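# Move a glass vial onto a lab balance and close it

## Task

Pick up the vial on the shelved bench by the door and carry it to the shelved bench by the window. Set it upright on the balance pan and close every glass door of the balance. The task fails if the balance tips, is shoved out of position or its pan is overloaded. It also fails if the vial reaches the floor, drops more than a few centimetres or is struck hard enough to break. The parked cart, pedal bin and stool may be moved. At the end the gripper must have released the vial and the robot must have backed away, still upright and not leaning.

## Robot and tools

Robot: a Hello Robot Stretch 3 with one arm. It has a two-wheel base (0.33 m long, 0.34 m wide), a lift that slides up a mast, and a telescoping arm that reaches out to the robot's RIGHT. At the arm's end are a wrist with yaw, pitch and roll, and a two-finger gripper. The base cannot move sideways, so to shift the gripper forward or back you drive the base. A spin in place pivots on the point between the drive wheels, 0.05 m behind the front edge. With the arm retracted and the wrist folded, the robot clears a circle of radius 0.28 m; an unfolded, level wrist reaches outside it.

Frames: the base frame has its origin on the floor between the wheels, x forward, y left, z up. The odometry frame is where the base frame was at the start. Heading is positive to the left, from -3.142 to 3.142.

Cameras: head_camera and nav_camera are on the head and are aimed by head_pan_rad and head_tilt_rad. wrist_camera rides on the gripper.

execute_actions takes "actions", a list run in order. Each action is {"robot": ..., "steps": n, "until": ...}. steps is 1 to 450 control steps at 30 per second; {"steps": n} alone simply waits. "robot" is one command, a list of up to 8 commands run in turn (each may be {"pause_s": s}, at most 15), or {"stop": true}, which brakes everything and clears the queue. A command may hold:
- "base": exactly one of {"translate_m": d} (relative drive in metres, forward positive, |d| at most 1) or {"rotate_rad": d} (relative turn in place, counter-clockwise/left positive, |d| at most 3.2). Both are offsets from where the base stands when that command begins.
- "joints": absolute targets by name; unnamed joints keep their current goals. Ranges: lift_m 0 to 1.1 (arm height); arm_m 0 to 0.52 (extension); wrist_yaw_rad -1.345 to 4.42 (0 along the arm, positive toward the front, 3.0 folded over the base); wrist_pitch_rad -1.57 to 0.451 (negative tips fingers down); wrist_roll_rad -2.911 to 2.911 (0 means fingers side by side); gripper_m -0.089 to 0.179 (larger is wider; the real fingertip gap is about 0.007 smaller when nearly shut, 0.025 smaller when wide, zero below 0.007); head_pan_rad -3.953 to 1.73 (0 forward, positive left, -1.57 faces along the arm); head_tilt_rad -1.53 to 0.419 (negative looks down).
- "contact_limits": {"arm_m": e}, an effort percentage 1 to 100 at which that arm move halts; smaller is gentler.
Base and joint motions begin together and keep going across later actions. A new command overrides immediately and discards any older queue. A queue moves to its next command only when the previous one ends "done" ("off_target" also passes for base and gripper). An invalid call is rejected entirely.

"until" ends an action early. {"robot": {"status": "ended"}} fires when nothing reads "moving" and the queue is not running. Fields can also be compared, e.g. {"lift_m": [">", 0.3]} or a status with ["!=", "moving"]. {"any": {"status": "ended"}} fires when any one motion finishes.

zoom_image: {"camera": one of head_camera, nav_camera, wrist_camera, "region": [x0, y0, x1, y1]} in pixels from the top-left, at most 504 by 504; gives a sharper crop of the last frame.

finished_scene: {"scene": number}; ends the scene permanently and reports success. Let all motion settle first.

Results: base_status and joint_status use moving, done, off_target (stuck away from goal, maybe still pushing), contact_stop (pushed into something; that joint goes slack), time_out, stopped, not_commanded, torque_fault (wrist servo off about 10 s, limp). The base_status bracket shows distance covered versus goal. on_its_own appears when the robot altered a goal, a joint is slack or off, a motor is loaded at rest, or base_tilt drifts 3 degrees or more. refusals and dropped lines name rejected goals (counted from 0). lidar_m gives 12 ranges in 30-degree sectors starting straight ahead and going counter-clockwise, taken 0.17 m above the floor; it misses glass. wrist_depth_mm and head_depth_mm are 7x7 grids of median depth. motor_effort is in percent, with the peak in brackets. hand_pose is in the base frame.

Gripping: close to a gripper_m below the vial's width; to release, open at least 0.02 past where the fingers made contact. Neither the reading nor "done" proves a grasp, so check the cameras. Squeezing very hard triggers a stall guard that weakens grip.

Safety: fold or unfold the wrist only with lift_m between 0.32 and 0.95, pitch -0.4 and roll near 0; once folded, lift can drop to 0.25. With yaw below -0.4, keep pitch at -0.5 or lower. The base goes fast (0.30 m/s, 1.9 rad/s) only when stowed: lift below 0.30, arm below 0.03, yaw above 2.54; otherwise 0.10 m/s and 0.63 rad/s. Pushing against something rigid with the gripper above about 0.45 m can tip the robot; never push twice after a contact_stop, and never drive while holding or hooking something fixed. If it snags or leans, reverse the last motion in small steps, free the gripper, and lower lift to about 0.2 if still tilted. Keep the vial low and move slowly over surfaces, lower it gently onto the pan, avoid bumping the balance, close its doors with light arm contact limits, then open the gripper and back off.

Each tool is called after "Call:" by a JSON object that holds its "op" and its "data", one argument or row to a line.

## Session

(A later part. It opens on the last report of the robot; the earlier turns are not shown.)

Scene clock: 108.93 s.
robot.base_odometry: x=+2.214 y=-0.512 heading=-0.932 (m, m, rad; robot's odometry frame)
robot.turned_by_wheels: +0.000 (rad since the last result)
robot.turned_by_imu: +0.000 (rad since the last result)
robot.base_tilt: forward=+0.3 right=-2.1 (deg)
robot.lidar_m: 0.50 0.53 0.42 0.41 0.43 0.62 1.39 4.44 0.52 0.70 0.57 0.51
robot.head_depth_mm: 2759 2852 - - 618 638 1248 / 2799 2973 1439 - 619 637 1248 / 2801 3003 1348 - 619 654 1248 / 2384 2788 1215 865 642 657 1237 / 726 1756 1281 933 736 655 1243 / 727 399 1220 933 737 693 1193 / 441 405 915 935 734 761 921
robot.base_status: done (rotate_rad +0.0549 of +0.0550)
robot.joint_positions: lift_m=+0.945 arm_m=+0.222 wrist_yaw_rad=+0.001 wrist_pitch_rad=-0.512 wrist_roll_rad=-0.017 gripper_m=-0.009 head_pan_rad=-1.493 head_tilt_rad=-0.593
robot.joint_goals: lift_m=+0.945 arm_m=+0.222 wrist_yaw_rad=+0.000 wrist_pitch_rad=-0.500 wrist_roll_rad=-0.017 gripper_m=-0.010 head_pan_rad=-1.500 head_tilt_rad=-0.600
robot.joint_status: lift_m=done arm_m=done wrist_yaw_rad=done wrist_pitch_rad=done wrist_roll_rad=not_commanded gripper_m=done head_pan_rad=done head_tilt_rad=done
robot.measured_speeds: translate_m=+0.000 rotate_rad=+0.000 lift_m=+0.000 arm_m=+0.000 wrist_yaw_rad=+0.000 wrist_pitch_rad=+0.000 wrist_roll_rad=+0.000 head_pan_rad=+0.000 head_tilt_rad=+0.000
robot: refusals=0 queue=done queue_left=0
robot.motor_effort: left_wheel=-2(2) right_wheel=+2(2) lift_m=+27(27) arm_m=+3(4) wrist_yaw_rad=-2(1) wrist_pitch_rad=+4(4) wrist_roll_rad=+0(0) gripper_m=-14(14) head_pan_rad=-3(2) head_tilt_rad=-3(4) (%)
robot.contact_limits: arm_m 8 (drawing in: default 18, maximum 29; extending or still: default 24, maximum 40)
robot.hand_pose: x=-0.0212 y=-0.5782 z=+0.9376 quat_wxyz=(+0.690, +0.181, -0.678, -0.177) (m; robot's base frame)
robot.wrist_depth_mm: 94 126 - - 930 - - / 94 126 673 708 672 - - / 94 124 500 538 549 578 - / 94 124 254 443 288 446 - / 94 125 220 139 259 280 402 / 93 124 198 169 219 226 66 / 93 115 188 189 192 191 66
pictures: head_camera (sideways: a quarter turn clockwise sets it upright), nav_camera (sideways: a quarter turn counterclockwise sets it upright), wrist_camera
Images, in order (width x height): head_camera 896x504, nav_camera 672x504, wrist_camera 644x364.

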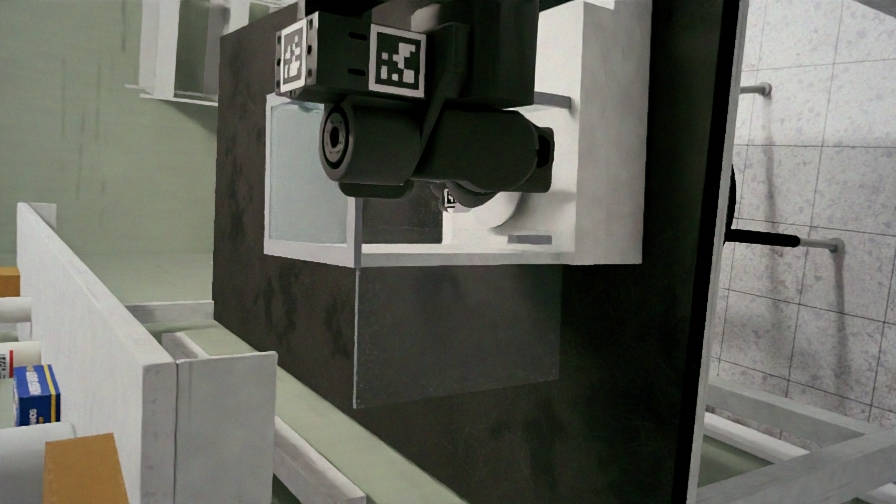

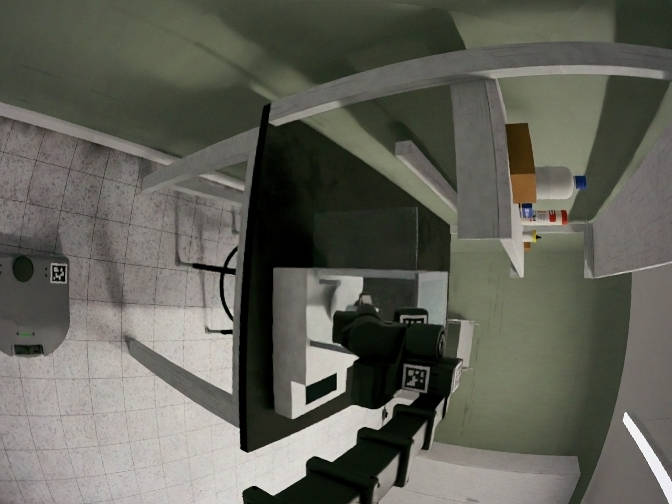

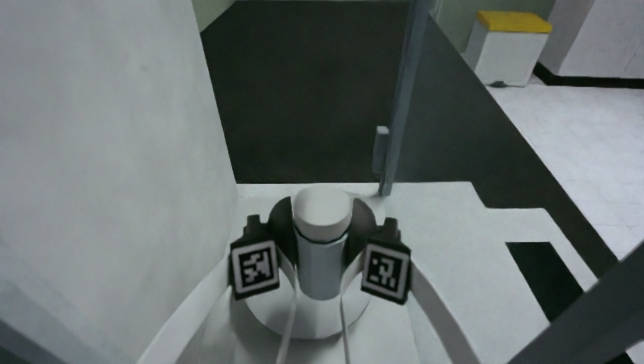

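Call:
{"op": "execute_actions", "data": {
  "actions": [
    {"robot":[{"joints":{"lift_m":0.933},"base":{"translate_m":0.004}},{"joints":{"arm_m":0.23},"contact_limits":{"arm_m":8}},{"joints":{"lift_m":0.925}},{"joints":{"gripper_m":0.047}},{"joints":{"arm_m":0.09}},{"base":{"translate_m":0.062},"joints":{"lift_m":0.918,"gripper_m":0.04}},{"joints":{"arm_m":0.117},"contact_limits":{"arm_m":8}},{"base":{"translate_m":-0.12}}],"steps":450,"until":{"robot":{"status":"ended"}}}
  ]
}}

Scene clock: 120.27 s.
robot.base_odometry: x=+2.182 y=-0.469 heading=-0.931 (m, m, rad; robot's odometry frame)
robot.turned_by_wheels: +0.000 (rad since the last result)
robot.turned_by_imu: -0.002 (rad since the last result)
robot.base_tilt: forward=+0.4 right=-2.0 (deg)
robot.lidar_m: 0.56 0.55 0.42 0.42 0.44 0.63 1.33 4.14 0.49 0.70 0.60 0.57
robot.head_depth_mm: 2752 2847 1281 1011 - - 854 / 2784 2928 1277 968 - - 1245 / 2812 3025 678 741 - 1015 1244 / 2766 3011 1214 763 633 656 1236 / 1168 1800 1157 717 673 655 1245 / 727 1422 1280 935 736 691 1246 / 624 408 1143 936 736 1200 1097
robot.base_status: done (translate_m -0.1200 of -0.1200)
robot.joint_positions: lift_m=+0.918 arm_m=+0.117 wrist_yaw_rad=+0.007 wrist_pitch_rad=-0.512 wrist_roll_rad=-0.017 gripper_m=+0.040 head_pan_rad=-1.493 head_tilt_rad=-0.593
robot.joint_goals: lift_m=+0.918 arm_m=+0.117 wrist_yaw_rad=+0.000 wrist_pitch_rad=-0.500 wrist_roll_rad=-0.017 gripper_m=+0.040 head_pan_rad=-1.500 head_tilt_rad=-0.600
robot.joint_status: lift_m=done arm_m=done wrist_yaw_rad=done wrist_pitch_rad=done wrist_roll_rad=not_commanded gripper_m=done head_pan_rad=done head_tilt_rad=done
robot.measured_speeds: translate_m=+0.000 rotate_rad=+0.000 lift_m=+0.000 arm_m=+0.000 wrist_yaw_rad=+0.000 wrist_pitch_rad=+0.000 wrist_roll_rad=+0.000 head_pan_rad=+0.000 head_tilt_rad=+0.000
robot: refusals=0 queue=done queue_left=0
robot.motor_effort: left_wheel=-1(6) right_wheel=-1(6) lift_m=+27(26) arm_m=+3(4) wrist_yaw_rad=-7(7) wrist_pitch_rad=+4(4) wrist_roll_rad=+0(0) gripper_m=-2(78) head_pan_rad=-2(3) head_tilt_rad=-4(3) (%)
robot.contact_limits: arm_m 8 (drawing in: default 18, maximum 29; extending or still: default 24, maximum 40)
robot.hand_pose: x=-0.0200 y=-0.4731 z=+0.9106 quat_wxyz=(+0.691, +0.183, -0.677, -0.175) (m; robot's base frame)
robot.wrist_depth_mm: 149 208 893 793 - - - / 154 209 636 582 649 - - / 462 209 272 292 355 - - / 404 208 251 248 271 382 - / 343 225 226 213 223 268 - / 295 280 240 230 240 242 297 / 260 261 261 262 262 264 261
pictures: head_camera (sideways: a quarter turn clockwise sets it upright), nav_camera (sideways: a quarter turn counterclockwise sets it upright), wrist_camera
Images, in order (width x height): head_camera 896x504, nav_camera 672x504, wrist_camera 644x364.

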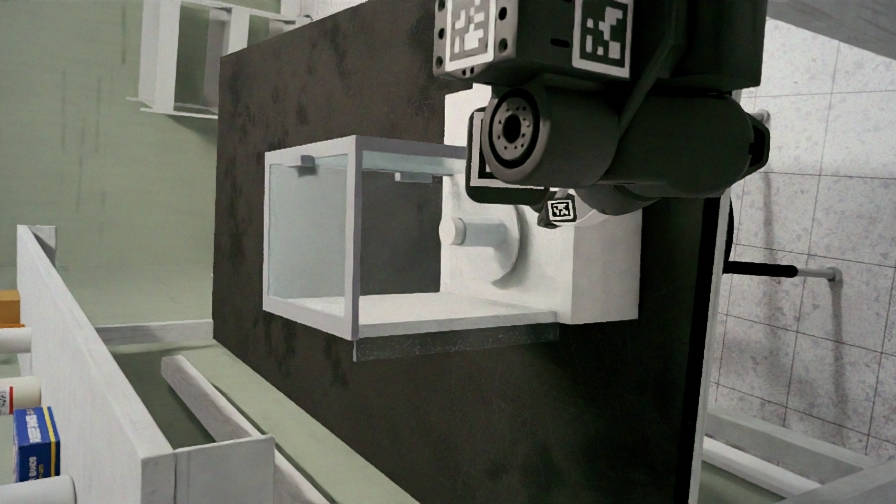

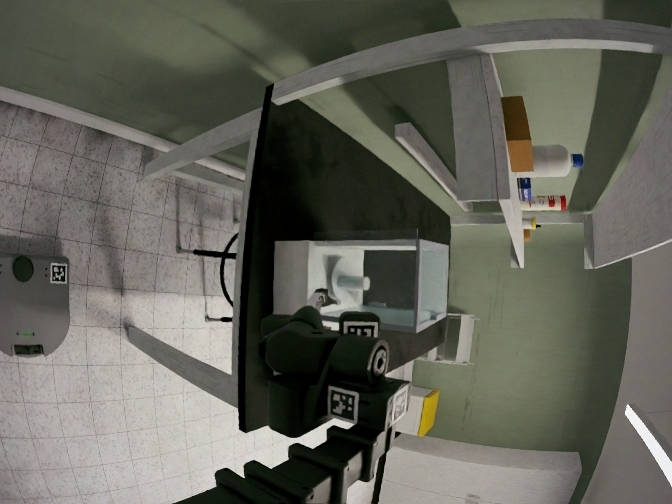

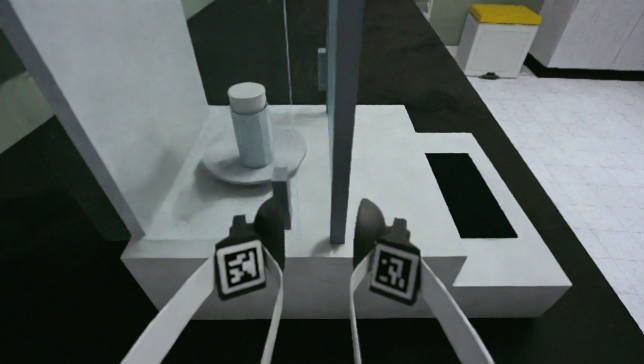

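Call:
{"op": "execute_actions", "data": {
  "actions": [
    {"robot":[{"base":{"translate_m":-0.028}},{"joints":{"gripper_m":0.06}},{"joints":{"arm_m":0}},{"joints":{"wrist_yaw_rad":1.8}}],"steps":450,"until":{"robot":{"status":"ended"}}}
  ]
}}

Scene clock: 127.90 s.
robot.base_odometry: x=+2.165 y=-0.446 heading=-0.932 (m, m, rad; robot's odometry frame)
robot.turned_by_wheels: +0.000 (rad since the last result)
robot.turned_by_imu: -0.002 (rad since the last result)
robot.base_tilt: forward=+0.4 right=-2.1 (deg)
robot.lidar_m: 0.58 0.56 0.43 0.42 0.44 0.63 1.31 4.13 0.48 0.71 0.62 0.60
robot.head_depth_mm: 2745 2859 1434 931 652 637 - / 2789 2926 1273 936 636 646 - / 2830 3029 1158 734 626 636 - / 2776 2974 1214 761 632 656 1249 / 1436 1884 645 686 635 656 1250 / 927 1508 1285 937 735 691 1271 / 733 1115 1201 936 736 1175 1148
robot.base_status: done (translate_m -0.0280 of -0.0280)
robot.joint_positions: lift_m=+0.918 arm_m=+0.003 wrist_yaw_rad=+1.797 wrist_pitch_rad=-0.513 wrist_roll_rad=-0.017 gripper_m=+0.060 head_pan_rad=-1.493 head_tilt_rad=-0.593
robot.joint_goals: lift_m=+0.918 arm_m=+0.000 wrist_yaw_rad=+1.800 wrist_pitch_rad=-0.500 wrist_roll_rad=-0.017 gripper_m=+0.060 head_pan_rad=-1.500 head_tilt_rad=-0.600
robot.joint_status: lift_m=done arm_m=done wrist_yaw_rad=done wrist_pitch_rad=done wrist_roll_rad=not_commanded gripper_m=done head_pan_rad=done head_tilt_rad=done
robot.measured_speeds: translate_m=+0.000 rotate_rad=+0.000 lift_m=+0.000 arm_m=+0.000 wrist_yaw_rad=+0.000 wrist_pitch_rad=+0.000 wrist_roll_rad=+0.000 head_pan_rad=+0.000 head_tilt_rad=+0.000
robot: refusals=0 queue=done queue_left=0
robot.motor_effort: left_wheel=-2(5) right_wheel=+2(7) lift_m=+27(27) arm_m=-3(3) wrist_yaw_rad=+2(5) wrist_pitch_rad=+4(5) wrist_roll_rad=+0(0) gripper_m=+0(71) head_pan_rad=-3(2) head_tilt_rad=-4(4) (%)
robot.hand_pose: x=+0.1847 y=-0.1004 z=+0.9104 quat_wxyz=(+0.569, +0.643, -0.280, +0.429) (m; robot's base frame)
robot.wrist_depth_mm: 450 553 519 469 434 400 370 / 459 601 583 526 483 444 409 / 485 649 656 593 536 486 450 / 516 676 770 679 616 535 497 / 520 700 898 813 684 632 537 / 533 707 - 981 875 716 471 / 552 736 955 973 934 643 675
pictures: head_camera (sideways: a quarter turn clockwise sets it upright), nav_camera (sideways: a quarter turn counterclockwise sets it upright), wrist_camera
Images, in order (width x height): head_camera 896x504, nav_camera 672x504, wrist_camera 644x364.

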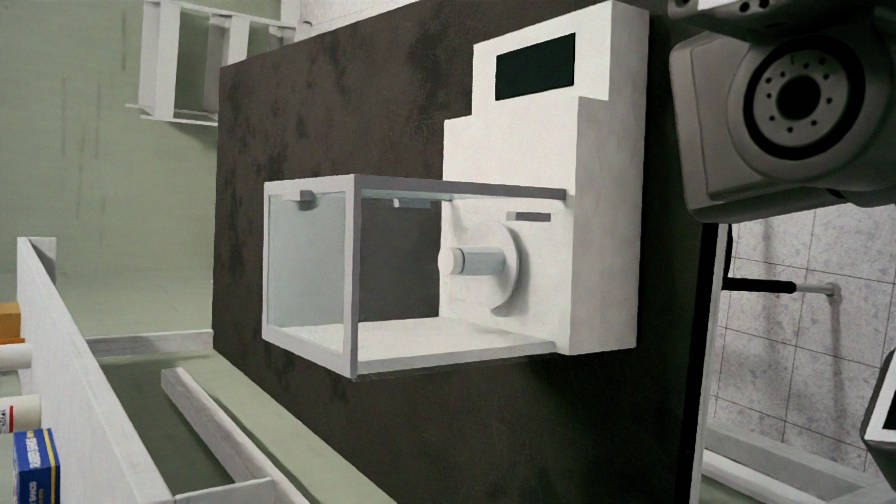

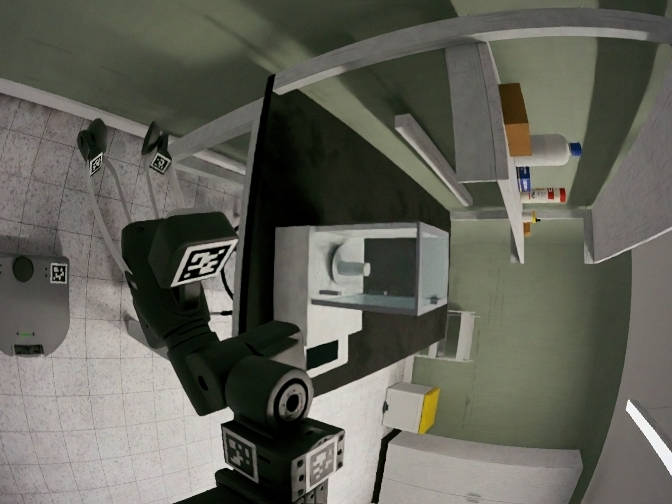

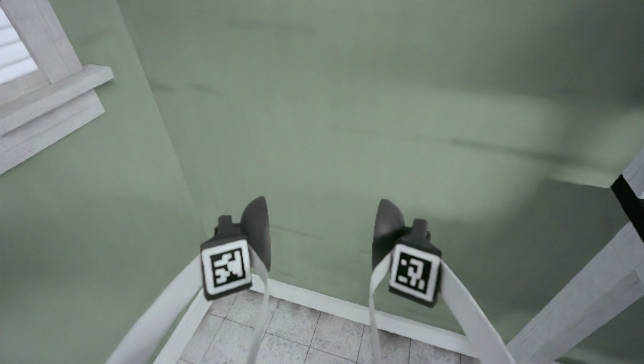

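Slipped off; about 1 cm is still open.

Call:
{"op": "execute_actions", "data": {
  "actions": [
    {"robot":[{"base":{"translate_m":0.03},"joints":{"wrist_yaw_rad":0,"gripper_m":0.04}},{"joints":{"arm_m":0.123},"contact_limits":{"arm_m":8}},{"base":{"translate_m":-0.03}},{"joints":{"gripper_m":0.06}},{"joints":{"arm_m":0}},{"joints":{"wrist_yaw_rad":1.8}}],"steps":450,"until":{"robot":{"status":"ended"}}}
  ]
}}

Scene clock: 138.53 s.
robot.base_odometry: x=+2.165 y=-0.446 heading=-0.932 (m, m, rad; robot's odometry frame)
robot.turned_by_wheels: +0.000 (rad since the last result)
robot.turned_by_imu: -0.003 (rad since the last result)
robot.base_tilt: forward=+0.3 right=-2.1 (deg)
robot.lidar_m: 0.58 0.56 0.43 0.42 0.44 0.63 1.31 4.11 0.48 0.71 0.62 0.60
robot.head_depth_mm: 2767 2890 1435 934 652 638 - / 2797 2911 1278 930 635 646 - / 2828 2993 1157 733 625 638 - / 2784 3004 1217 762 633 655 1249 / 1434 1869 645 685 636 655 1244 / 923 1510 1285 939 737 689 1272 / 730 1116 1194 933 737 1174 1149
robot.base_status: done (translate_m -0.0300 of -0.0300)
robot.joint_positions: lift_m=+0.918 arm_m=+0.003 wrist_yaw_rad=+1.797 wrist_pitch_rad=-0.513 wrist_roll_rad=-0.017 gripper_m=+0.060 head_pan_rad=-1.493 head_tilt_rad=-0.593
robot.joint_goals: lift_m=+0.918 arm_m=+0.000 wrist_yaw_rad=+1.800 wrist_pitch_rad=-0.500 wrist_roll_rad=-0.017 gripper_m=+0.060 head_pan_rad=-1.500 head_tilt_rad=-0.600
robot.joint_status: lift_m=done arm_m=done wrist_yaw_rad=done wrist_pitch_rad=done wrist_roll_rad=not_commanded gripper_m=done head_pan_rad=done head_tilt_rad=done
robot.measured_speeds: translate_m=+0.000 rotate_rad=+0.000 lift_m=+0.000 arm_m=+0.000 wrist_yaw_rad=+0.000 wrist_pitch_rad=+0.000 wrist_roll_rad=+0.000 head_pan_rad=+0.000 head_tilt_rad=+0.000
robot: refusals=0 queue=done queue_left=0
robot.motor_effort: left_wheel=-1(7) right_wheel=+1(7) lift_m=+27(27) arm_m=-3(4) wrist_yaw_rad=+3(10) wrist_pitch_rad=+4(4) wrist_roll_rad=+0(0) gripper_m=+0(70) head_pan_rad=-3(2) head_tilt_rad=-4(4) (%)
robot.hand_pose: x=+0.1847 y=-0.1004 z=+0.9104 quat_wxyz=(+0.569, +0.643, -0.280, +0.429) (m; robot's base frame)
robot.wrist_depth_mm: 458 560 513 465 428 398 373 / 457 597 571 526 482 443 406 / 488 651 660 588 535 483 455 / 507 670 787 680 606 553 490 / 520 701 901 794 670 624 540 / 542 689 - 952 892 720 469 / 555 700 959 966 952 660 702
pictures: head_camera (sideways: a quarter turn clockwise sets it upright), nav_camera (sideways: a quarter turn counterclockwise sets it upright), wrist_camera
Images, in order (width x height): head_camera 896x504, nav_camera 672x504, wrist_camera 644x364.

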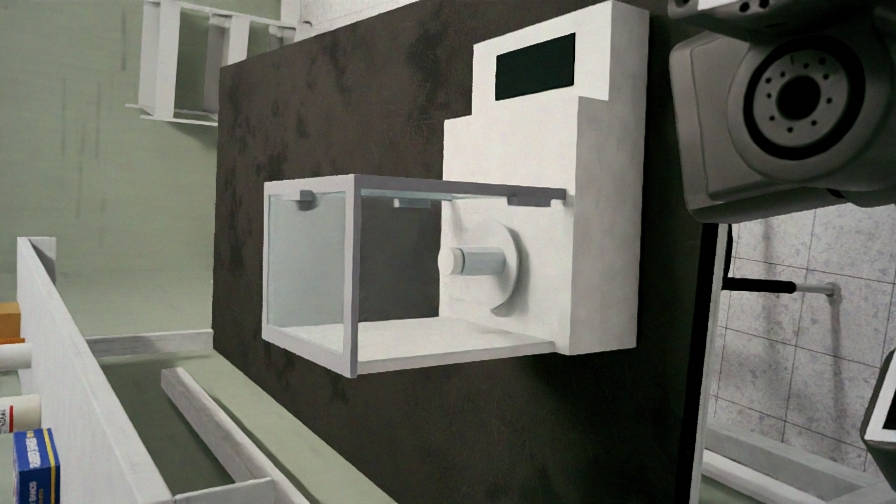

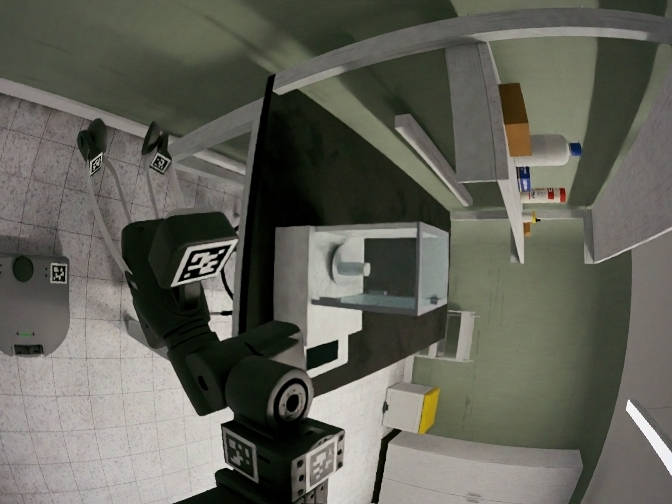

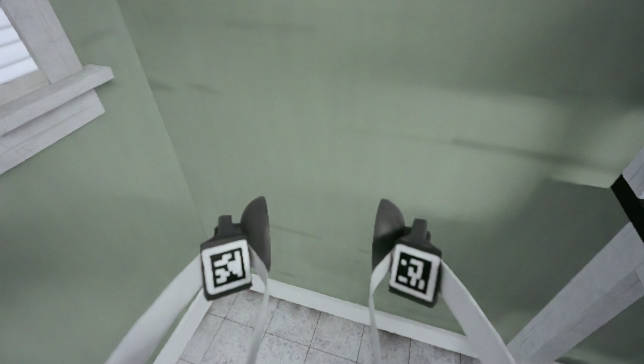

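Call:
{"op": "finished_scene", "data": {
  "scene": 2
}}

The scene is finished: the task was done.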